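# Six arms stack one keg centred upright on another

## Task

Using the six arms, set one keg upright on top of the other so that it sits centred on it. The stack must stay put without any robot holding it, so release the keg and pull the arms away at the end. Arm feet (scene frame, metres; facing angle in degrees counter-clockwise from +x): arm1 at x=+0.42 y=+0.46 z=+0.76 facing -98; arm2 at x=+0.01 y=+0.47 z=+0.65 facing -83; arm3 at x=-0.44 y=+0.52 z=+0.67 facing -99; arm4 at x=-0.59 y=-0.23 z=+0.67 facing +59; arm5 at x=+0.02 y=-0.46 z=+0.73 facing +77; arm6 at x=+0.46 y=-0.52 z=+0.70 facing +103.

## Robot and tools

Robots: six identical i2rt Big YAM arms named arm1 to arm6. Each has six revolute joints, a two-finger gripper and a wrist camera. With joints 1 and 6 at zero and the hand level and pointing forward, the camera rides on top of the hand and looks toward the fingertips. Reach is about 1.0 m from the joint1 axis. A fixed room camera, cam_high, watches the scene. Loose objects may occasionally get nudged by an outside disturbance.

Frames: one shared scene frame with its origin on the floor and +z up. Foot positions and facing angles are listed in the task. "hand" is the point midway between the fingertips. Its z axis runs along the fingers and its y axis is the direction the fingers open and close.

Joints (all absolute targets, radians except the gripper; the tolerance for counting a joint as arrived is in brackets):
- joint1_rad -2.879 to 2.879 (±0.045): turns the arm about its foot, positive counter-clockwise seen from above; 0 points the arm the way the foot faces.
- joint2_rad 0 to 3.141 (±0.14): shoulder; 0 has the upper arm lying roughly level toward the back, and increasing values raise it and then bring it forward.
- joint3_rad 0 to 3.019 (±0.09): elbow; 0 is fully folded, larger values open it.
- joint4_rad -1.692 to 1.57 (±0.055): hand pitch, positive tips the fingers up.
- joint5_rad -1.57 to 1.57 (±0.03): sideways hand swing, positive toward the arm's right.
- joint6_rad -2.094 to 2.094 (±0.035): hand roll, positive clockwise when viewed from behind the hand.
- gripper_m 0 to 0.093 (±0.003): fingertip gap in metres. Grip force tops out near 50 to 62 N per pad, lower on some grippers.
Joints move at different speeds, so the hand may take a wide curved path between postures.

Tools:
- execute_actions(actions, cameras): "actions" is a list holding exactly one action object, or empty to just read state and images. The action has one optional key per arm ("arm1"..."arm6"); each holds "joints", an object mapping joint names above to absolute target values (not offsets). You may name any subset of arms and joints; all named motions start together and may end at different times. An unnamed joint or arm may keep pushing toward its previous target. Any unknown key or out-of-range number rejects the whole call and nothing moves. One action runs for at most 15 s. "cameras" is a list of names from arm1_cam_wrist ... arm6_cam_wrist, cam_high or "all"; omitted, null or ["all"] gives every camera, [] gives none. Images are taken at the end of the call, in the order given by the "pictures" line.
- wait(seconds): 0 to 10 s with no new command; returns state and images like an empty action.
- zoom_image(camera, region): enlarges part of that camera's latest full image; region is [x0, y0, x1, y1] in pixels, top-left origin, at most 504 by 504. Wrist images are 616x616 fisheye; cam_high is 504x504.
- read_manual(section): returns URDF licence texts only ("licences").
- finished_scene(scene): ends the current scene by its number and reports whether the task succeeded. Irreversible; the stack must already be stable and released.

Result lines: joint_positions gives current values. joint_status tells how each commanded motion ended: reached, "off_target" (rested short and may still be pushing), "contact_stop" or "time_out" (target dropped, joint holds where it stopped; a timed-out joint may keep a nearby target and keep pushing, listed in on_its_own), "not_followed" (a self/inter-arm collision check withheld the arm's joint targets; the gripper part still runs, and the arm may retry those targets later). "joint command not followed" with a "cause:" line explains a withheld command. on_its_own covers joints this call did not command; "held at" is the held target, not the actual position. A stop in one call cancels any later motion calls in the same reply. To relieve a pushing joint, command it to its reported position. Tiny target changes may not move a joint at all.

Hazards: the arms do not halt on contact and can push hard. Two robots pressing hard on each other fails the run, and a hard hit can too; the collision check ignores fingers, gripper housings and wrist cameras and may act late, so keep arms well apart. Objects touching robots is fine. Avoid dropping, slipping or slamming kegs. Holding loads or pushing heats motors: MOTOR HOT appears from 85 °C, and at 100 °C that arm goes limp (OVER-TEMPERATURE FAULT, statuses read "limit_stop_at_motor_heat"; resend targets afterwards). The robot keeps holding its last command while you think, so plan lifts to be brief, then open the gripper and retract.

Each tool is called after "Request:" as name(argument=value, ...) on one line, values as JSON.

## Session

Request:
execute_actions(actions=[])

Scene clock: 0.00 s.
Motor temperatures (°C, as the motors report them): arm1=[28 32 33 25 28 25] | arm2=[29 30 37 26 26 28] | arm3=[27 27 26 26 25 28] | arm4=[29 28 29 27 30 26] | arm5=[28 33 34 28 27 27] | arm6=[25 32 34 27 30 27]
arm1.joint_positions: joint1_rad=+0.359 joint2_rad=+0.581 joint3_rad=+1.384 joint4_rad=-1.331 joint5_rad=+0.089 joint6_rad=-0.416 gripper_m=+0.094
arm1.joint_status: not commanded
arm1.hand: x=+0.4533 y=+0.2428 z=+1.3099 quat_wxyz=(-0.286, -0.409, -0.763, +0.410) (m; scene frame)
arm2.joint_positions: joint1_rad=-0.251 joint2_rad=+0.631 joint3_rad=+1.454 joint4_rad=-1.469 joint5_rad=-0.154 joint6_rad=+0.295 gripper_m=+0.095
arm2.joint_status: not commanded
arm2.hand: x=+0.0080 y=+0.2617 z=+1.1941 quat_wxyz=(-0.387, -0.730, -0.511, +0.237) (m; scene frame)
arm3.joint_positions: joint1_rad=+0.158 joint2_rad=+0.590 joint3_rad=+1.464 joint4_rad=-1.242 joint5_rad=+0.185 joint6_rad=+0.494 gripper_m=+0.095
arm3.joint_status: not commanded
arm3.hand: x=-0.4725 y=+0.3033 z=+1.2759 quat_wxyz=(-0.444, -0.732, -0.375, +0.356) (m; scene frame)
arm4.joint_positions: joint1_rad=-0.405 joint2_rad=+0.532 joint3_rad=+1.330 joint4_rad=-1.417 joint5_rad=-0.040 joint6_rad=-0.491 gripper_m=+0.094
arm4.joint_status: not commanded
arm4.hand: x=-0.4342 y=-0.1165 z=+1.1792 quat_wxyz=(-0.460, +0.473, -0.750, -0.050) (m; scene frame)
arm5.joint_positions: joint1_rad=+0.310 joint2_rad=+0.600 joint3_rad=+1.455 joint4_rad=-1.187 joint5_rad=+0.258 joint6_rad=+0.099 gripper_m=+0.094
arm5.joint_status: not commanded
arm5.hand: x=+0.0397 y=-0.2333 z=+1.3361 quat_wxyz=(-0.450, +0.516, -0.624, -0.376) (m; scene frame)
arm6.joint_positions: joint1_rad=-0.095 joint2_rad=+0.540 joint3_rad=+1.341 joint4_rad=-1.527 joint5_rad=-0.212 joint6_rad=+0.487 gripper_m=+0.095
arm6.joint_status: not commanded
arm6.hand: x=+0.4040 y=-0.3400 z=+1.1953 quat_wxyz=(-0.097, +0.551, -0.725, -0.402) (m; scene frame)
pictures: arm1_cam_wrist, arm2_cam_wrist, arm3_cam_wrist, arm4_cam_wrist, arm5_cam_wrist, arm6_cam_wrist, cam_high
Images, in order (width x height): arm1_cam_wrist 616x616, arm2_cam_wrist 616x616, arm3_cam_wrist 616x616, arm4_cam_wrist 616x616, arm5_cam_wrist 616x616, arm6_cam_wrist 616x616, cam_high 504x504.

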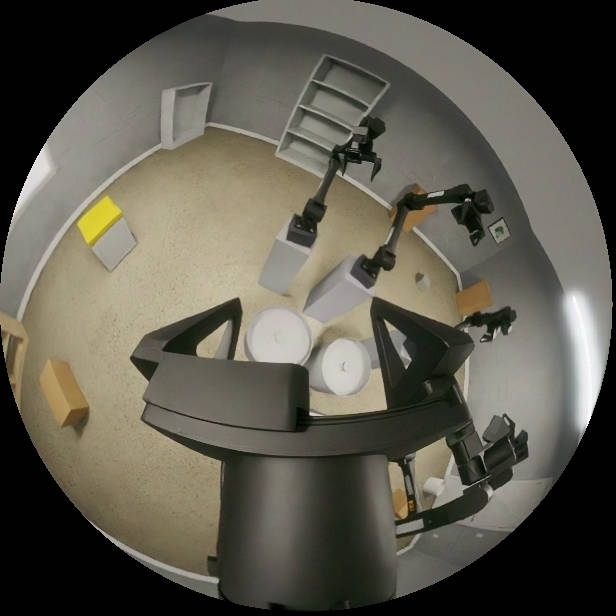

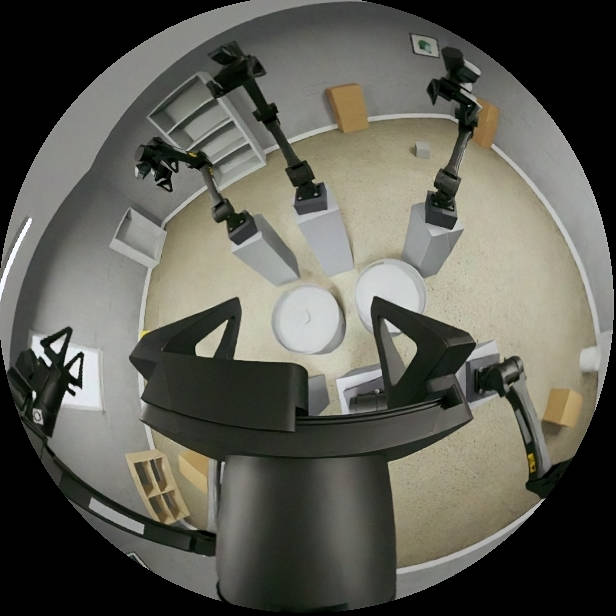

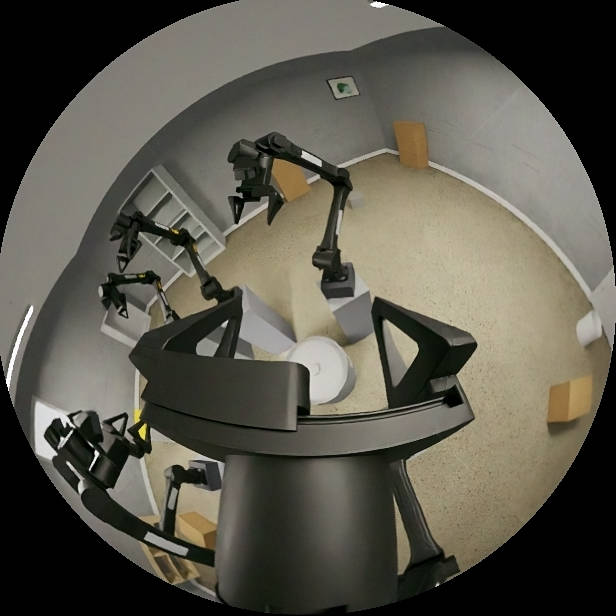

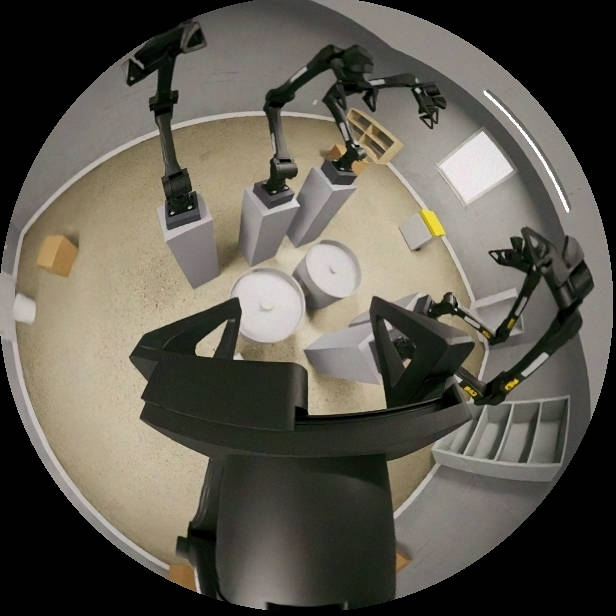

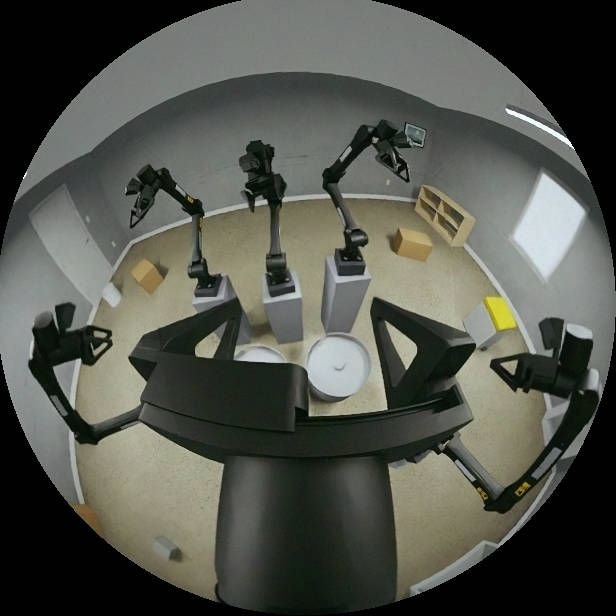

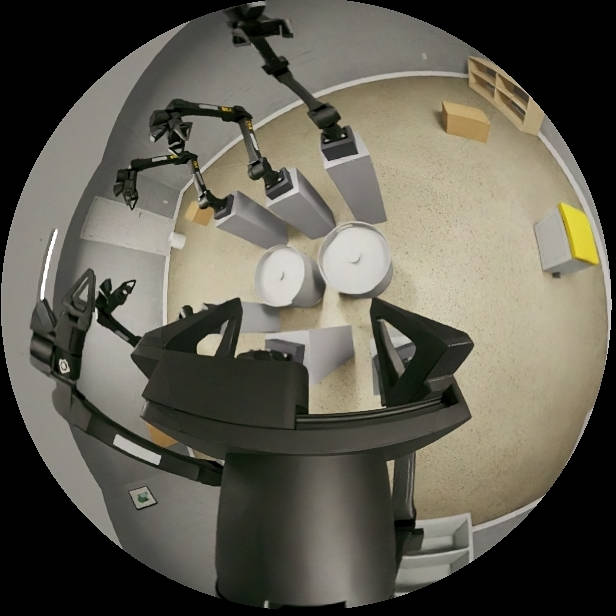

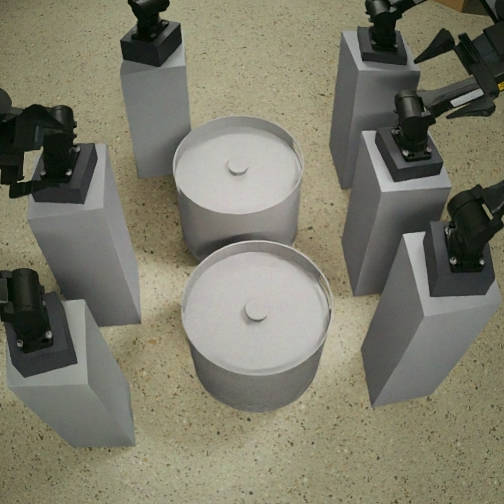

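Request:
zoom_image(camera="cam_high", region=[160, 220, 350, 420])

Region (160, 220, 350, 420) of cam_high's 504x504 image, scaled by 2.520, with more detail than that image has; it fills the left 479 columns of this view, and the rest is white.

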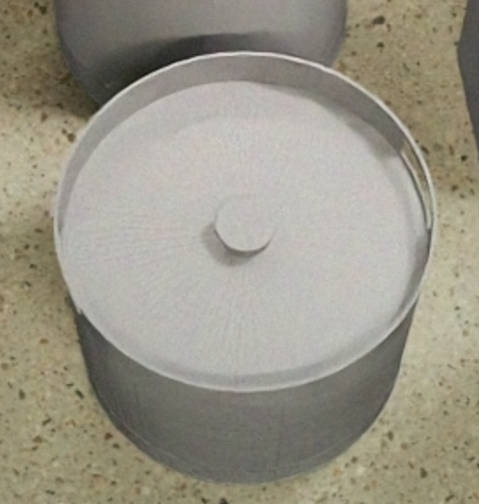

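Request:
execute_actions(actions=[{"arm1":{"joints":{"joint1_rad":0.097,"joint2_rad":1.6,"joint3_rad":0.75,"joint4_rad":-0.9,"joint5_rad":0,"joint6_rad":-0.828}},"arm2":{"joints":{"joint1_rad":0.287,"joint2_rad":1.6,"joint3_rad":0.7,"joint4_rad":-0.9,"joint5_rad":0,"joint6_rad":1.29}},"arm5":{"joints":{"joint1_rad":-0.125,"joint2_rad":1.6,"joint3_rad":0.75,"joint4_rad":-0.9,"joint5_rad":0,"joint6_rad":-1.235}},"arm6":{"joints":{"joint1_rad":-0.094,"joint2_rad":1.6,"joint3_rad":0.85,"joint4_rad":-0.95,"joint5_rad":0,"joint6_rad":0.925}},"arm3":{"joints":{"joint1_rad":-0.9,"joint2_rad":1.2,"joint3_rad":2.4,"joint4_rad":0}},"arm4":{"joints":{"joint1_rad":1.2,"joint2_rad":1.2,"joint3_rad":2.4,"joint4_rad":0}}}], cameras=[])

Request:
execute_actions(actions=[{"arm1":{"joints":{"joint2_rad":2.635,"joint3_rad":0.842,"joint4_rad":0.225}},"arm2":{"joints":{"joint2_rad":2.266,"joint3_rad":0.727,"joint4_rad":-0.02}},"arm5":{"joints":{"joint2_rad":2.525,"joint3_rad":0.893,"joint4_rad":0.063}},"arm6":{"joints":{"joint2_rad":2.436,"joint3_rad":1.01,"joint4_rad":-0.13}},"arm4":{"joints":{"joint1_rad":2.0}}}], cameras=["arm1_cam_wrist","arm2_cam_wrist","arm5_cam_wrist","arm6_cam_wrist"])

Scene clock: 32.40 s.
Motor temperatures (°C, as the motors report them): arm1=[28 32 38 25 28 25] | arm2=[29 30 41 27 26 28] | arm3=[27 27 30 27 25 28] | arm4=[29 28 34 27 30 26] | arm5=[28 32 37 28 27 27] | arm6=[25 31 37 27 30 27]
arm1.joint_positions: joint1_rad=+0.100 joint2_rad=+1.581 joint3_rad=+0.734 joint4_rad=-0.918 joint5_rad=+0.003 joint6_rad=-0.821 gripper_m=+0.094
arm1.joint_status: all done
arm1.hand: x=+0.4074 y=+0.1614 z=+0.7446 quat_wxyz=(+0.035, -0.383, -0.919, -0.090) (m; scene frame)
arm2.joint_positions: joint1_rad=+0.288 joint2_rad=+1.588 joint3_rad=+0.699 joint4_rad=-0.913 joint5_rad=-0.001 joint6_rad=+1.277 gripper_m=+0.095
arm2.joint_status: all done
arm2.hand: x=+0.1212 y=+0.2120 z=+0.6245 quat_wxyz=(+0.112, -0.933, -0.342, +0.007) (m; scene frame)
arm3.joint_positions: joint1_rad=-0.895 joint2_rad=+1.201 joint3_rad=+2.398 joint4_rad=-0.006 joint5_rad=+0.185 joint6_rad=+0.494 gripper_m=+0.095
arm3.joint_status: all done
arm3.hand: x=-0.6105 y=+0.4600 z=+1.7619 quat_wxyz=(-0.457, -0.189, +0.089, +0.865) (m; scene frame)
arm4.joint_positions: joint1_rad=+1.192 joint2_rad=+1.206 joint3_rad=+2.397 joint4_rad=-0.001 joint5_rad=-0.041 joint6_rad=-0.491 gripper_m=+0.094
arm4.joint_status: all done
arm4.hand: x=-0.7075 y=-0.0990 z=+1.7581 quat_wxyz=(-0.637, +0.186, -0.017, -0.747) (m; scene frame)
arm5.joint_positions: joint1_rad=-0.131 joint2_rad=+1.583 joint3_rad=+0.738 joint4_rad=-0.899 joint5_rad=+0.005 joint6_rad=-1.223 gripper_m=+0.094
arm5.joint_status: all done
arm5.hand: x=+0.1261 y=-0.1735 z=+0.7069 quat_wxyz=(+0.084, +0.936, -0.341, +0.005) (m; scene frame)
arm6.joint_positions: joint1_rad=-0.095 joint2_rad=+1.599 joint3_rad=+0.839 joint4_rad=-0.962 joint5_rad=-0.003 joint6_rad=+0.909 gripper_m=+0.095
arm6.joint_status: all done
arm6.hand: x=+0.4175 y=-0.1822 z=+0.6972 quat_wxyz=(+0.026, +0.382, -0.920, +0.078) (m; scene frame)
pictures: none
No camera images: the call's "cameras" was empty. Leave "cameras" out to get every camera's image.

Scene clock: 35.37 s.
Motor temperatures (°C, as the motors report them): arm1=[28 32 37 25 28 25] | arm2=[29 30 40 27 26 28] | arm3=[27 27 30 27 25 28] | arm4=[29 28 33 27 30 26] | arm5=[28 33 37 28 27 27] | arm6=[25 31 36 27 30 27]
arm1.joint_positions: joint1_rad=+0.100 joint2_rad=+2.631 joint3_rad=+0.840 joint4_rad=+0.206 joint5_rad=+0.003 joint6_rad=-0.821 gripper_m=+0.094
arm1.joint_status: all done
arm1.hand: x=+0.4069 y=+0.1616 z=+0.4012 quat_wxyz=(+0.004, -0.384, -0.923, -0.006) (m; scene frame)
arm2.joint_positions: joint1_rad=+0.288 joint2_rad=+2.261 joint3_rad=+0.719 joint4_rad=-0.033 joint5_rad=-0.001 joint6_rad=+1.277 gripper_m=+0.095
arm2.joint_status: all done
arm2.hand: x=+0.1390 y=+0.1696 z=+0.4043 quat_wxyz=(-0.001, -0.939, -0.344, +0.000) (m; scene frame)
arm3.joint_positions: joint1_rad=-0.895 joint2_rad=+1.201 joint3_rad=+2.398 joint4_rad=-0.006 joint5_rad=+0.185 joint6_rad=+0.494 gripper_m=+0.095
arm3.joint_status: not commanded
arm3.hand: x=-0.6105 y=+0.4600 z=+1.7619 quat_wxyz=(-0.457, -0.189, +0.089, +0.865) (m; scene frame)
arm4.joint_positions: joint1_rad=+1.993 joint2_rad=+1.206 joint3_rad=+2.397 joint4_rad=-0.001 joint5_rad=-0.041 joint6_rad=-0.491 gripper_m=+0.094
arm4.joint_status: all done
arm4.hand: x=-0.7750 y=-0.2252 z=+1.7566 quat_wxyz=(-0.296, +0.182, +0.059, -0.936) (m; scene frame)
arm5.joint_positions: joint1_rad=-0.131 joint2_rad=+2.510 joint3_rad=+0.890 joint4_rad=+0.053 joint5_rad=+0.004 joint6_rad=-1.224 gripper_m=+0.094
arm5.joint_status: all done
arm5.hand: x=+0.1431 y=-0.1311 z=+0.3987 quat_wxyz=(-0.004, +0.940, -0.341, +0.005) (m; scene frame)
arm6.joint_positions: joint1_rad=-0.095 joint2_rad=+2.442 joint3_rad=+1.003 joint4_rad=-0.142 joint5_rad=-0.003 joint6_rad=+0.910 gripper_m=+0.095
arm6.joint_status: all done
arm6.hand: x=+0.4085 y=-0.1244 z=+0.3933 quat_wxyz=(+0.007, +0.383, -0.924, +0.010) (m; scene frame)
pictures: arm1_cam_wrist, arm2_cam_wrist, arm5_cam_wrist, arm6_cam_wrist
joint command not followed: on one or more control steps a check withheld the commanded joint targets of the arm1 arm, and it was not sent them on those steps.
cause: the commanded joint targets would bring a part of the robot too close to another arm (this arm's wrist (the part past joint 4) and the other arm's wrist (the part past joint 4)); next, command targets that bring no part of the robot closer to that arm.
joint command not followed: on one or more control steps a check withheld the commanded joint targets of the arm6 arm, and it was not sent them on those steps.
cause: the commanded joint targets would bring a part of the robot too close to another arm (this arm's wrist (the part past joint 4) and the other arm's wrist (the part past joint 4)); next, command targets that bring no part of the robot closer to that arm.
Images, in order (width x height): arm1_cam_wrist 616x616, arm2_cam_wrist 616x616, arm5_cam_wrist 616x616, arm6_cam_wrist 616x616.

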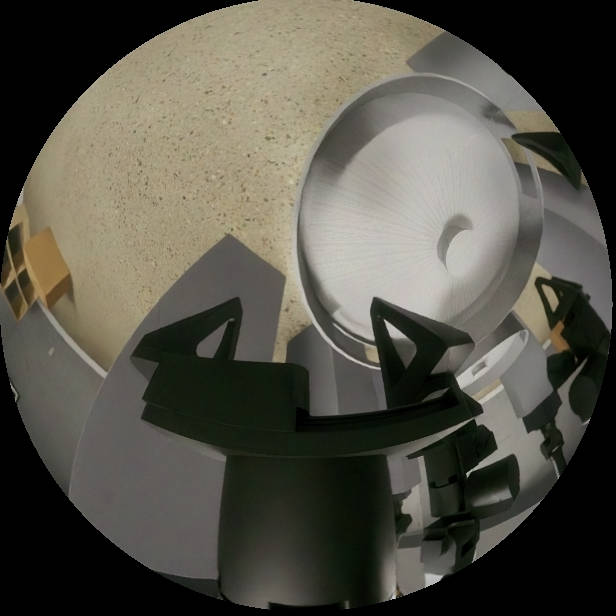

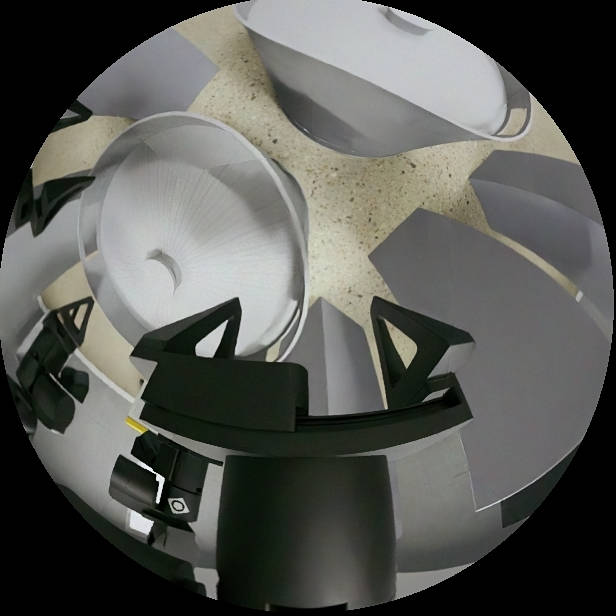

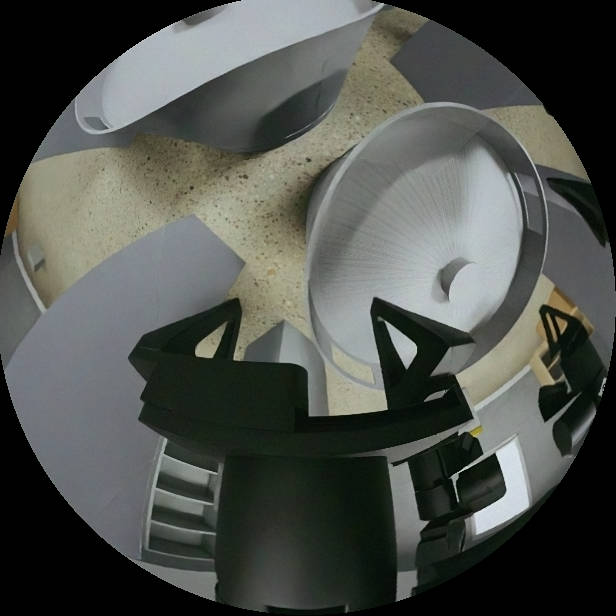

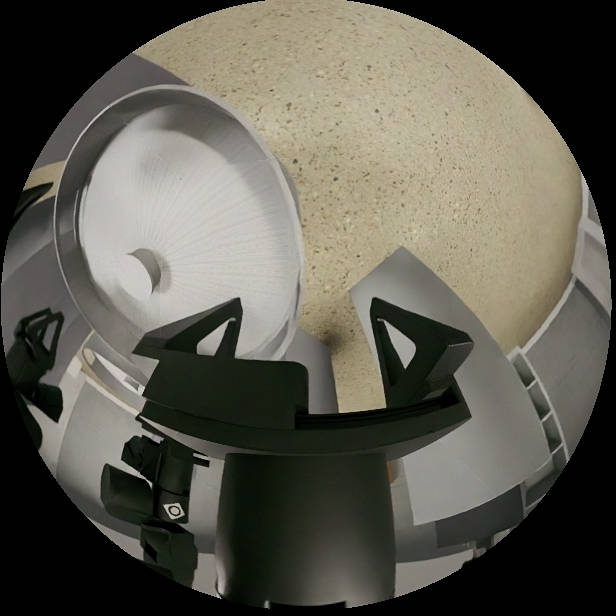

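Request:
execute_actions(actions=[{"arm1":{"joints":{"joint2_rad":2.88,"joint3_rad":1.025,"joint4_rad":0.28,"gripper_m":0.05}},"arm2":{"joints":{"joint2_rad":2.542,"joint3_rad":0.85,"joint4_rad":0.122,"gripper_m":0.05}},"arm5":{"joints":{"joint2_rad":2.765,"joint3_rad":1.052,"joint4_rad":0.135,"gripper_m":0.05}},"arm6":{"joints":{"joint2_rad":2.665,"joint3_rad":1.145,"joint4_rad":-0.045,"gripper_m":0.05}}}], cameras=[])

Request:
execute_actions(actions=[{"arm5":{"joints":{"gripper_m":0}},"arm6":{"joints":{"gripper_m":0}},"arm1":{"joints":{"gripper_m":0}},"arm2":{"joints":{"gripper_m":0}}}], cameras=["arm1_cam_wrist","arm2_cam_wrist","arm5_cam_wrist","arm6_cam_wrist"])

Scene clock: 40.97 s.
Motor temperatures (°C, as the motors report them): arm1=[28 32 36 25 28 25] | arm2=[29 30 39 27 26 28] | arm3=[27 27 29 27 25 28] | arm4=[29 28 32 27 30 26] | arm5=[28 33 36 28 27 27] | arm6=[25 32 36 27 30 27]
arm1.joint_positions: joint1_rad=+0.094 joint2_rad=+2.831 joint3_rad=+1.040 joint4_rad=+0.281 joint5_rad=+0.011 joint6_rad=-0.825 gripper_m=+0.050
arm1.joint_status: all done
arm1.hand: x=+0.4018 y=+0.1252 z=+0.3268 quat_wxyz=(-0.005, -0.385, -0.922, +0.031) (m; scene frame)
arm2.joint_positions: joint1_rad=+0.291 joint2_rad=+2.494 joint3_rad=+0.871 joint4_rad=+0.131 joint5_rad=-0.009 joint6_rad=+1.277 gripper_m=+0.050
arm2.joint_status: all done
arm2.hand: x=+0.1568 y=+0.1338 z=+0.3312 quat_wxyz=(-0.043, -0.938, -0.345, -0.006) (m; scene frame)
arm3.joint_positions: joint1_rad=-0.895 joint2_rad=+1.201 joint3_rad=+2.398 joint4_rad=-0.006 joint5_rad=+0.185 joint6_rad=+0.494 gripper_m=+0.095
arm3.joint_status: not commanded
arm3.hand: x=-0.6105 y=+0.4600 z=+1.7619 quat_wxyz=(-0.457, -0.189, +0.089, +0.865) (m; scene frame)
arm4.joint_positions: joint1_rad=+1.993 joint2_rad=+1.206 joint3_rad=+2.397 joint4_rad=-0.001 joint5_rad=-0.041 joint6_rad=-0.491 gripper_m=+0.094
arm4.joint_status: not commanded
arm4.hand: x=-0.7750 y=-0.2252 z=+1.7566 quat_wxyz=(-0.296, +0.182, +0.059, -0.936) (m; scene frame)
arm5.joint_positions: joint1_rad=-0.135 joint2_rad=+2.701 joint3_rad=+1.077 joint4_rad=+0.147 joint5_rad=+0.008 joint6_rad=-1.224 gripper_m=+0.050
arm5.joint_status: all done
arm5.hand: x=+0.1618 y=-0.0882 z=+0.3312 quat_wxyz=(-0.049, +0.938, -0.343, +0.007) (m; scene frame)
arm6.joint_positions: joint1_rad=-0.077 joint2_rad=+2.618 joint3_rad=+1.169 joint4_rad=-0.036 joint5_rad=-0.011 joint6_rad=+0.910 gripper_m=+0.050
arm6.joint_status: all done
arm6.hand: x=+0.3932 y=-0.0790 z=+0.3316 quat_wxyz=(-0.001, +0.391, -0.920, -0.037) (m; scene frame)
pictures: none
No camera images: the call's "cameras" was empty. Leave "cameras" out to get every camera's image.

Scene clock: 41.60 s.
Motor temperatures (°C, as the motors report them): arm1=[28 32 36 25 28 25] | arm2=[29 30 39 27 26 28] | arm3=[27 27 29 27 25 28] | arm4=[29 28 32 27 30 26] | arm5=[28 33 36 28 27 27] | arm6=[25 32 35 27 30 27]
arm1.joint_positions: joint1_rad=+0.094 joint2_rad=+2.849 joint3_rad=+1.035 joint4_rad=+0.281 joint5_rad=+0.004 joint6_rad=-0.825 gripper_m=+0.001
arm1.joint_status: all done
arm1.hand: x=+0.4037 y=+0.1389 z=+0.3216 quat_wxyz=(-0.004, -0.385, -0.923, +0.019) (m; scene frame)
arm2.joint_positions: joint1_rad=+0.291 joint2_rad=+2.524 joint3_rad=+0.860 joint4_rad=+0.131 joint5_rad=-0.002 joint6_rad=+1.277 gripper_m=+0.001
arm2.joint_status: all done
arm2.hand: x=+0.1472 y=+0.1530 z=+0.3210 quat_wxyz=(-0.022, -0.938, -0.345, -0.001) (m; scene frame)
arm3.joint_positions: joint1_rad=-0.895 joint2_rad=+1.201 joint3_rad=+2.398 joint4_rad=-0.006 joint5_rad=+0.185 joint6_rad=+0.494 gripper_m=+0.095
arm3.joint_status: not commanded
arm3.hand: x=-0.6105 y=+0.4600 z=+1.7619 quat_wxyz=(-0.457, -0.189, +0.089, +0.865) (m; scene frame)
arm4.joint_positions: joint1_rad=+1.993 joint2_rad=+1.206 joint3_rad=+2.397 joint4_rad=-0.001 joint5_rad=-0.041 joint6_rad=-0.491 gripper_m=+0.094
arm4.joint_status: not commanded
arm4.hand: x=-0.7750 y=-0.2252 z=+1.7566 quat_wxyz=(-0.296, +0.182, +0.059, -0.936) (m; scene frame)
arm5.joint_positions: joint1_rad=-0.133 joint2_rad=+2.729 joint3_rad=+1.067 joint4_rad=+0.146 joint5_rad=+0.005 joint6_rad=-1.224 gripper_m=+0.000
arm5.joint_status: all done
arm5.hand: x=+0.1528 y=-0.1081 z=+0.3209 quat_wxyz=(-0.029, +0.939, -0.342, +0.005) (m; scene frame)
arm6.joint_positions: joint1_rad=-0.084 joint2_rad=+2.644 joint3_rad=+1.155 joint4_rad=-0.036 joint5_rad=-0.003 joint6_rad=+0.912 gripper_m=+0.001
arm6.joint_status: all done
arm6.hand: x=+0.4003 y=-0.1004 z=+0.3201 quat_wxyz=(+0.000, +0.387, -0.922, -0.016) (m; scene frame)
pictures: arm1_cam_wrist, arm2_cam_wrist, arm5_cam_wrist, arm6_cam_wrist
Images, in order (width x height): arm1_cam_wrist 616x616, arm2_cam_wrist 616x616, arm5_cam_wrist 616x616, arm6_cam_wrist 616x616.

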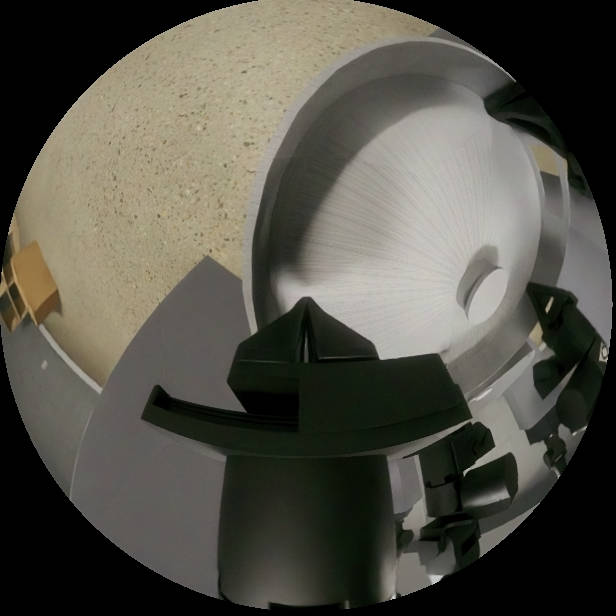

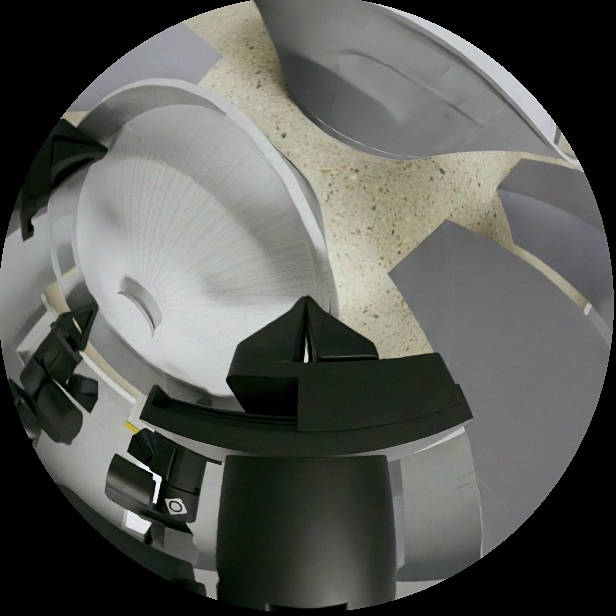

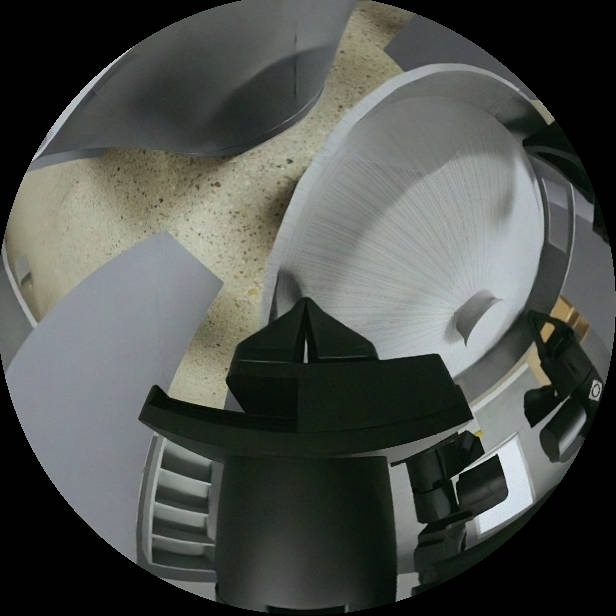

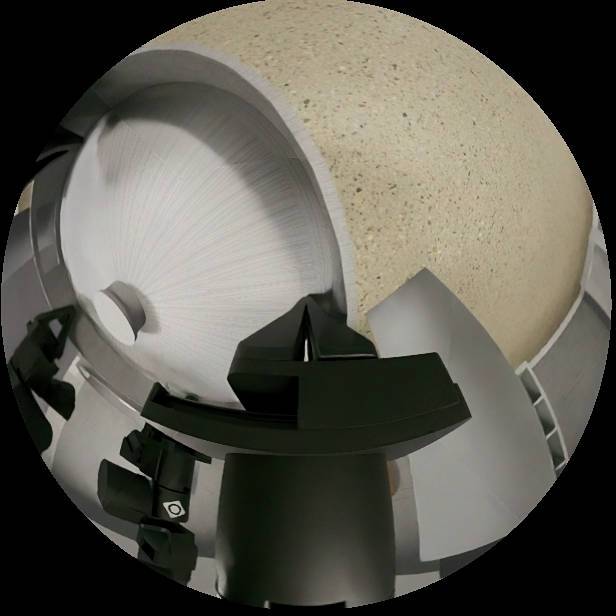

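Request:
execute_actions(actions=[], cameras=["cam_high"])

Request:
execute_actions(actions=[{"arm1":{"joints":{"joint2_rad":2.635,"joint3_rad":0.842,"joint4_rad":0.225}},"arm2":{"joints":{"joint2_rad":2.266,"joint3_rad":0.727,"joint4_rad":-0.02}},"arm5":{"joints":{"joint2_rad":2.525,"joint3_rad":0.893,"joint4_rad":0.063}},"arm6":{"joints":{"joint1_rad":-0.094,"joint2_rad":2.436,"joint3_rad":1.01,"joint4_rad":-0.13}}}], cameras=[])

Request:
execute_actions(actions=[{"arm1":{"joints":{"gripper_m":0.093}},"arm2":{"joints":{"gripper_m":0.093}},"arm5":{"joints":{"gripper_m":0.093}},"arm6":{"joints":{"gripper_m":0.093}}}], cameras=["arm1_cam_wrist","arm2_cam_wrist","arm5_cam_wrist","arm6_cam_wrist"])

Scene clock: 58.87 s.
Motor temperatures (°C, as the motors report them): arm1=[28 33 34 25 28 25] | arm2=[29 31 38 26 26 28] | arm3=[27 27 28 26 25 28] | arm4=[29 28 31 27 30 26] | arm5=[28 33 35 28 27 27] | arm6=[25 32 34 27 30 27]
arm1.joint_positions: joint1_rad=+0.094 joint2_rad=+2.849 joint3_rad=+1.035 joint4_rad=+0.281 joint5_rad=+0.004 joint6_rad=-0.825 gripper_m=+0.001
arm1.joint_status: all done
arm1.hand: x=+0.4037 y=+0.1389 z=+0.3216 quat_wxyz=(-0.004, -0.385, -0.923, +0.019) (m; scene frame)
arm2.joint_positions: joint1_rad=+0.291 joint2_rad=+2.524 joint3_rad=+0.860 joint4_rad=+0.131 joint5_rad=-0.002 joint6_rad=+1.277 gripper_m=+0.001
arm2.joint_status: all done
arm2.hand: x=+0.1472 y=+0.1530 z=+0.3210 quat_wxyz=(-0.022, -0.938, -0.345, -0.001) (m; scene frame)
arm3.joint_positions: joint1_rad=-0.895 joint2_rad=+1.201 joint3_rad=+2.398 joint4_rad=-0.006 joint5_rad=+0.185 joint6_rad=+0.494 gripper_m=+0.095
arm3.joint_status: not commanded
arm3.hand: x=-0.6105 y=+0.4600 z=+1.7619 quat_wxyz=(-0.457, -0.189, +0.089, +0.865) (m; scene frame)
arm4.joint_positions: joint1_rad=+1.993 joint2_rad=+1.206 joint3_rad=+2.397 joint4_rad=-0.001 joint5_rad=-0.041 joint6_rad=-0.491 gripper_m=+0.094
arm4.joint_status: not commanded
arm4.hand: x=-0.7750 y=-0.2252 z=+1.7566 quat_wxyz=(-0.296, +0.182, +0.059, -0.936) (m; scene frame)
arm5.joint_positions: joint1_rad=-0.133 joint2_rad=+2.729 joint3_rad=+1.067 joint4_rad=+0.146 joint5_rad=+0.005 joint6_rad=-1.224 gripper_m=+0.000
arm5.joint_status: all done
arm5.hand: x=+0.1528 y=-0.1081 z=+0.3209 quat_wxyz=(-0.029, +0.939, -0.342, +0.005) (m; scene frame)
arm6.joint_positions: joint1_rad=-0.084 joint2_rad=+2.644 joint3_rad=+1.155 joint4_rad=-0.036 joint5_rad=-0.003 joint6_rad=+0.912 gripper_m=+0.001
arm6.joint_status: all done
arm6.hand: x=+0.4003 y=-0.1004 z=+0.3201 quat_wxyz=(+0.000, +0.387, -0.922, -0.016) (m; scene frame)
pictures: cam_high
Images, in order (width x height): cam_high 504x504.

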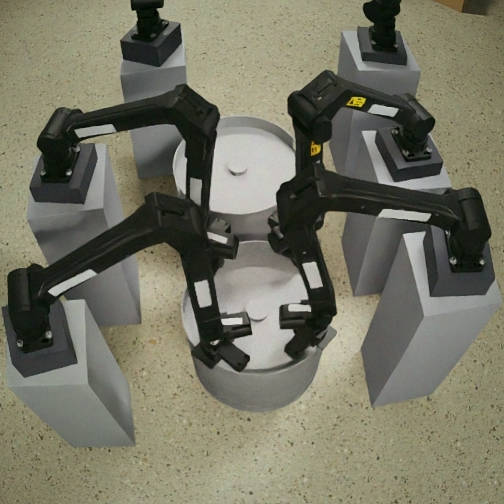

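Scene clock: 59.93 s.
Motor temperatures (°C, as the motors report them): arm1=[28 33 34 25 28 25] | arm2=[29 31 38 26 26 28] | arm3=[27 27 28 26 25 28] | arm4=[29 28 31 27 30 26] | arm5=[28 33 35 28 27 27] | arm6=[25 32 34 27 30 27]
arm1.joint_positions: joint1_rad=+0.093 joint2_rad=+2.639 joint3_rad=+0.845 joint4_rad=+0.241 joint5_rad=+0.004 joint6_rad=-0.828 gripper_m=+0.000
arm1.joint_status: all done
arm1.hand: x=+0.4044 y=+0.1540 z=+0.3985 quat_wxyz=(-0.001, -0.384, -0.923, +0.010) (m; scene frame)
arm2.joint_positions: joint1_rad=+0.291 joint2_rad=+2.276 joint3_rad=+0.729 joint4_rad=-0.008 joint5_rad=-0.002 joint6_rad=+1.277 gripper_m=+0.001
arm2.joint_status: all done
arm2.hand: x=+0.1426 y=+0.1639 z=+0.3998 quat_wxyz=(-0.011, -0.938, -0.345, -0.001) (m; scene frame)
arm3.joint_positions: joint1_rad=-0.895 joint2_rad=+1.201 joint3_rad=+2.398 joint4_rad=-0.006 joint5_rad=+0.185 joint6_rad=+0.494 gripper_m=+0.095
arm3.joint_status: not commanded
arm3.hand: x=-0.6105 y=+0.4600 z=+1.7619 quat_wxyz=(-0.457, -0.189, +0.089, +0.865) (m; scene frame)
arm4.joint_positions: joint1_rad=+1.993 joint2_rad=+1.206 joint3_rad=+2.397 joint4_rad=-0.001 joint5_rad=-0.041 joint6_rad=-0.491 gripper_m=+0.094
arm4.joint_status: not commanded
arm4.hand: x=-0.7750 y=-0.2252 z=+1.7566 quat_wxyz=(-0.296, +0.182, +0.059, -0.936) (m; scene frame)
arm5.joint_positions: joint1_rad=-0.132 joint2_rad=+2.523 joint3_rad=+0.895 joint4_rad=+0.072 joint5_rad=+0.004 joint6_rad=-1.224 gripper_m=+0.000
arm5.joint_status: all done
arm5.hand: x=+0.1441 y=-0.1301 z=+0.3941 quat_wxyz=(-0.009, +0.940, -0.342, +0.005) (m; scene frame)
arm6.joint_positions: joint1_rad=-0.084 joint2_rad=+2.426 joint3_rad=+1.012 joint4_rad=-0.119 joint5_rad=-0.003 joint6_rad=+0.916 gripper_m=+0.001
arm6.joint_status: all done
arm6.hand: x=+0.4020 y=-0.1072 z=+0.3996 quat_wxyz=(+0.001, +0.385, -0.923, -0.013) (m; scene frame)
pictures: none
No camera images: the call's "cameras" was empty. Leave "cameras" out to get every camera's image.

Scene clock: 60.63 s.
Motor temperatures (°C, as the motors report them): arm1=[28 33 34 25 28 25] | arm2=[29 31 38 26 26 28] | arm3=[27 27 28 26 25 28] | arm4=[29 28 31 27 30 26] | arm5=[28 33 35 28 27 27] | arm6=[25 32 34 27 30 27]
arm1.joint_positions: joint1_rad=+0.093 joint2_rad=+2.639 joint3_rad=+0.845 joint4_rad=+0.241 joint5_rad=+0.004 joint6_rad=-0.828 gripper_m=+0.093
arm1.joint_status: all done
arm1.hand: x=+0.4044 y=+0.1540 z=+0.3985 quat_wxyz=(-0.001, -0.384, -0.923, +0.010) (m; scene frame)
arm2.joint_positions: joint1_rad=+0.291 joint2_rad=+2.276 joint3_rad=+0.729 joint4_rad=-0.008 joint5_rad=-0.002 joint6_rad=+1.277 gripper_m=+0.093
arm2.joint_status: all done
arm2.hand: x=+0.1426 y=+0.1639 z=+0.3998 quat_wxyz=(-0.011, -0.939, -0.345, -0.001) (m; scene frame)
arm3.joint_positions: joint1_rad=-0.895 joint2_rad=+1.201 joint3_rad=+2.398 joint4_rad=-0.006 joint5_rad=+0.185 joint6_rad=+0.494 gripper_m=+0.095
arm3.joint_status: not commanded
arm3.hand: x=-0.6105 y=+0.4600 z=+1.7619 quat_wxyz=(-0.457, -0.189, +0.089, +0.865) (m; scene frame)
arm4.joint_positions: joint1_rad=+1.993 joint2_rad=+1.206 joint3_rad=+2.397 joint4_rad=-0.001 joint5_rad=-0.041 joint6_rad=-0.491 gripper_m=+0.094
arm4.joint_status: not commanded
arm4.hand: x=-0.7750 y=-0.2252 z=+1.7566 quat_wxyz=(-0.296, +0.182, +0.059, -0.936) (m; scene frame)
arm5.joint_positions: joint1_rad=-0.132 joint2_rad=+2.523 joint3_rad=+0.895 joint4_rad=+0.072 joint5_rad=+0.004 joint6_rad=-1.224 gripper_m=+0.093
arm5.joint_status: all done
arm5.hand: x=+0.1441 y=-0.1301 z=+0.3941 quat_wxyz=(-0.009, +0.940, -0.342, +0.005) (m; scene frame)
arm6.joint_positions: joint1_rad=-0.084 joint2_rad=+2.426 joint3_rad=+1.012 joint4_rad=-0.119 joint5_rad=-0.003 joint6_rad=+0.916 gripper_m=+0.093
arm6.joint_status: all done
arm6.hand: x=+0.4020 y=-0.1072 z=+0.3996 quat_wxyz=(+0.001, +0.385, -0.923, -0.013) (m; scene frame)
pictures: arm1_cam_wrist, arm2_cam_wrist, arm5_cam_wrist, arm6_cam_wrist
Images, in order (width x height): arm1_cam_wrist 616x616, arm2_cam_wrist 616x616, arm5_cam_wrist 616x616, arm6_cam_wrist 616x616.

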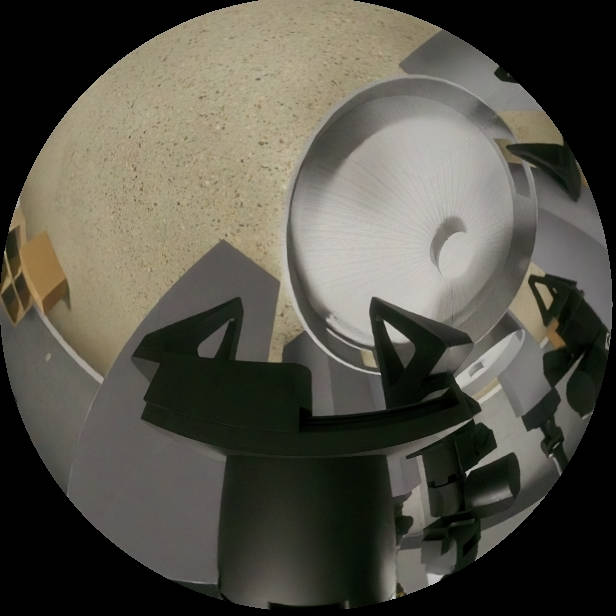

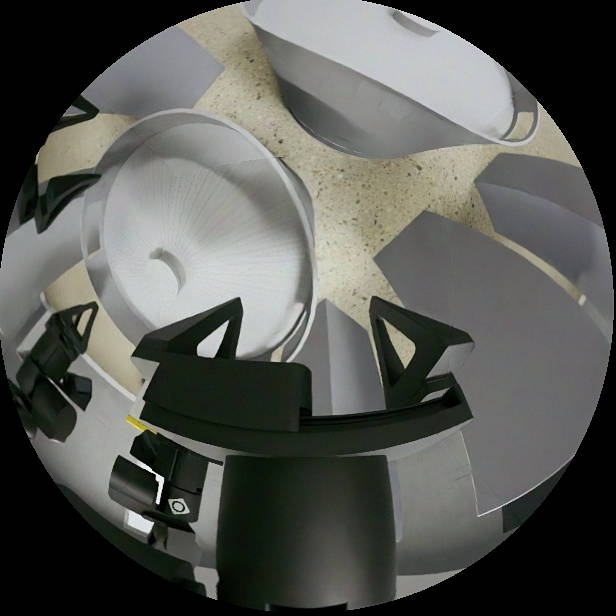

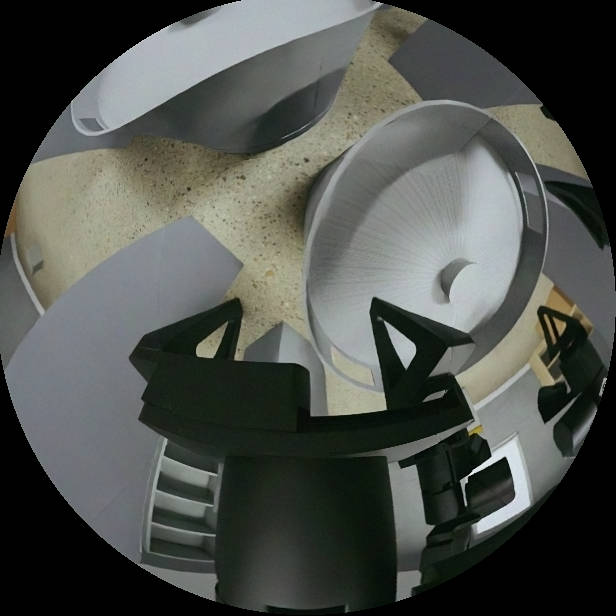

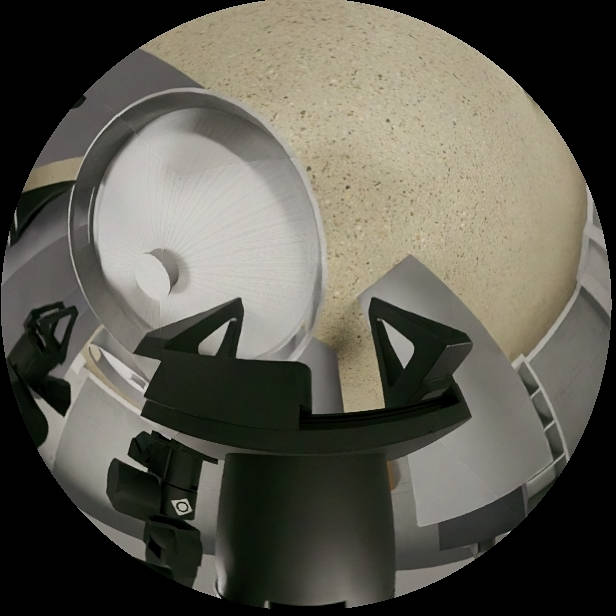

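Request:
execute_actions(actions=[{"arm1":{"joints":{"joint2_rad":2.875,"joint3_rad":1.015,"joint4_rad":0.245}},"arm2":{"joints":{"joint2_rad":2.545,"joint3_rad":0.842,"joint4_rad":0.09}},"arm5":{"joints":{"joint2_rad":2.78,"joint3_rad":1.042,"joint4_rad":0.11}},"arm6":{"joints":{"joint1_rad":-0.1,"joint2_rad":2.685,"joint3_rad":1.13,"joint4_rad":-0.08}}}], cameras=["arm1_cam_wrist","arm2_cam_wrist","arm5_cam_wrist","arm6_cam_wrist"])

Scene clock: 66.20 s.
Motor temperatures (°C, as the motors report them): arm1=[28 33 34 25 28 25] | arm2=[29 31 37 26 26 28] | arm3=[27 27 28 26 25 28] | arm4=[29 28 31 27 30 26] | arm5=[28 33 35 28 27 27] | arm6=[25 32 34 27 30 27]
arm1.joint_positions: joint1_rad=+0.090 joint2_rad=+2.739 joint3_rad=+0.992 joint4_rad=+0.239 joint5_rad=-0.004 joint6_rad=-0.829 gripper_m=+0.093
arm1.joint_status: all done
arm1.hand: x=+0.4029 y=+0.1147 z=+0.3584 quat_wxyz=(-0.012, -0.385, -0.922, +0.030) (m; scene frame)
arm2.joint_positions: joint1_rad=+0.291 joint2_rad=+2.405 joint3_rad=+0.846 joint4_rad=+0.076 joint5_rad=+0.000 joint6_rad=+1.280 gripper_m=+0.093
arm2.joint_status: joint2_rad time_out (moved +0.129 of +0.269); the others done
arm2.on_its_own: joint2_rad reads +2.405 and still pushes toward +2.545 since a time_out
arm2.hand: x=+0.1590 y=+0.1252 z=+0.3607 quat_wxyz=(-0.047, -0.938, -0.343, -0.002) (m; scene frame)
arm3.joint_positions: joint1_rad=-0.895 joint2_rad=+1.201 joint3_rad=+2.398 joint4_rad=-0.006 joint5_rad=+0.185 joint6_rad=+0.494 gripper_m=+0.095
arm3.joint_status: not commanded
arm3.hand: x=-0.6105 y=+0.4600 z=+1.7619 quat_wxyz=(-0.457, -0.189, +0.089, +0.865) (m; scene frame)
arm4.joint_positions: joint1_rad=+1.993 joint2_rad=+1.206 joint3_rad=+2.397 joint4_rad=-0.001 joint5_rad=-0.041 joint6_rad=-0.491 gripper_m=+0.094
arm4.joint_status: not commanded
arm4.hand: x=-0.7750 y=-0.2252 z=+1.7566 quat_wxyz=(-0.296, +0.182, +0.059, -0.936) (m; scene frame)
arm5.joint_positions: joint1_rad=-0.130 joint2_rad=+2.744 joint3_rad=+1.043 joint4_rad=+0.119 joint5_rad=+0.004 joint6_rad=-1.229 gripper_m=+0.093
arm5.joint_status: all done
arm5.hand: x=+0.1418 y=-0.1353 z=+0.3166 quat_wxyz=(+0.003, +0.941, -0.339, +0.005) (m; scene frame)
arm6.joint_positions: joint1_rad=-0.097 joint2_rad=+2.646 joint3_rad=+1.134 joint4_rad=-0.074 joint5_rad=-0.004 joint6_rad=+0.923 gripper_m=+0.093
arm6.joint_status: all done
arm6.hand: x=+0.4086 y=-0.1227 z=+0.3189 quat_wxyz=(+0.008, +0.376, -0.926, +0.013) (m; scene frame)
pictures: arm1_cam_wrist, arm2_cam_wrist, arm5_cam_wrist, arm6_cam_wrist
Images, in order (width x height): arm1_cam_wrist 616x616, arm2_cam_wrist 616x616, arm5_cam_wrist 616x616, arm6_cam_wrist 616x616.

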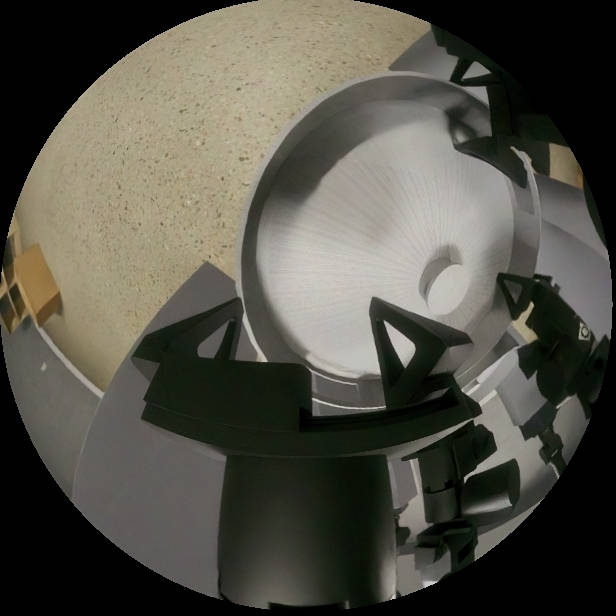

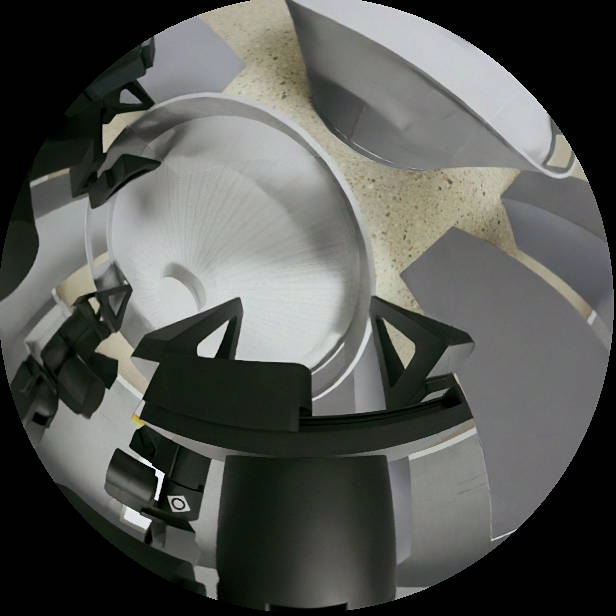

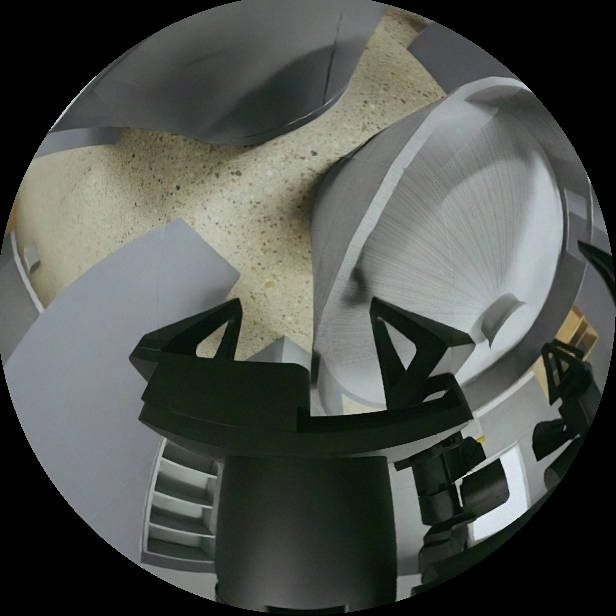

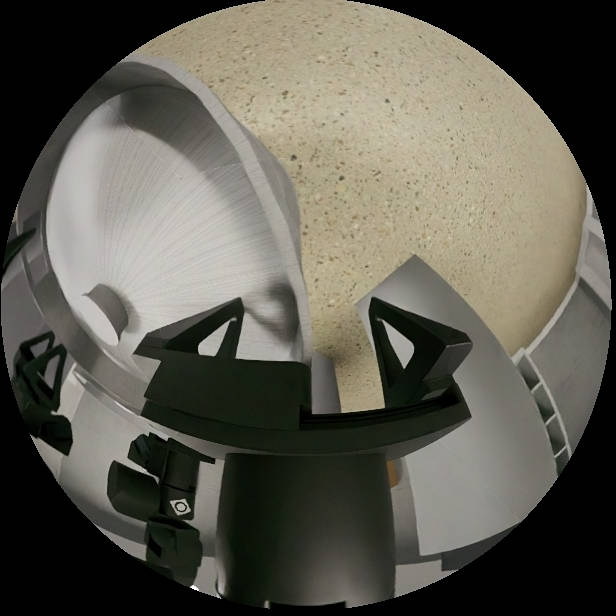

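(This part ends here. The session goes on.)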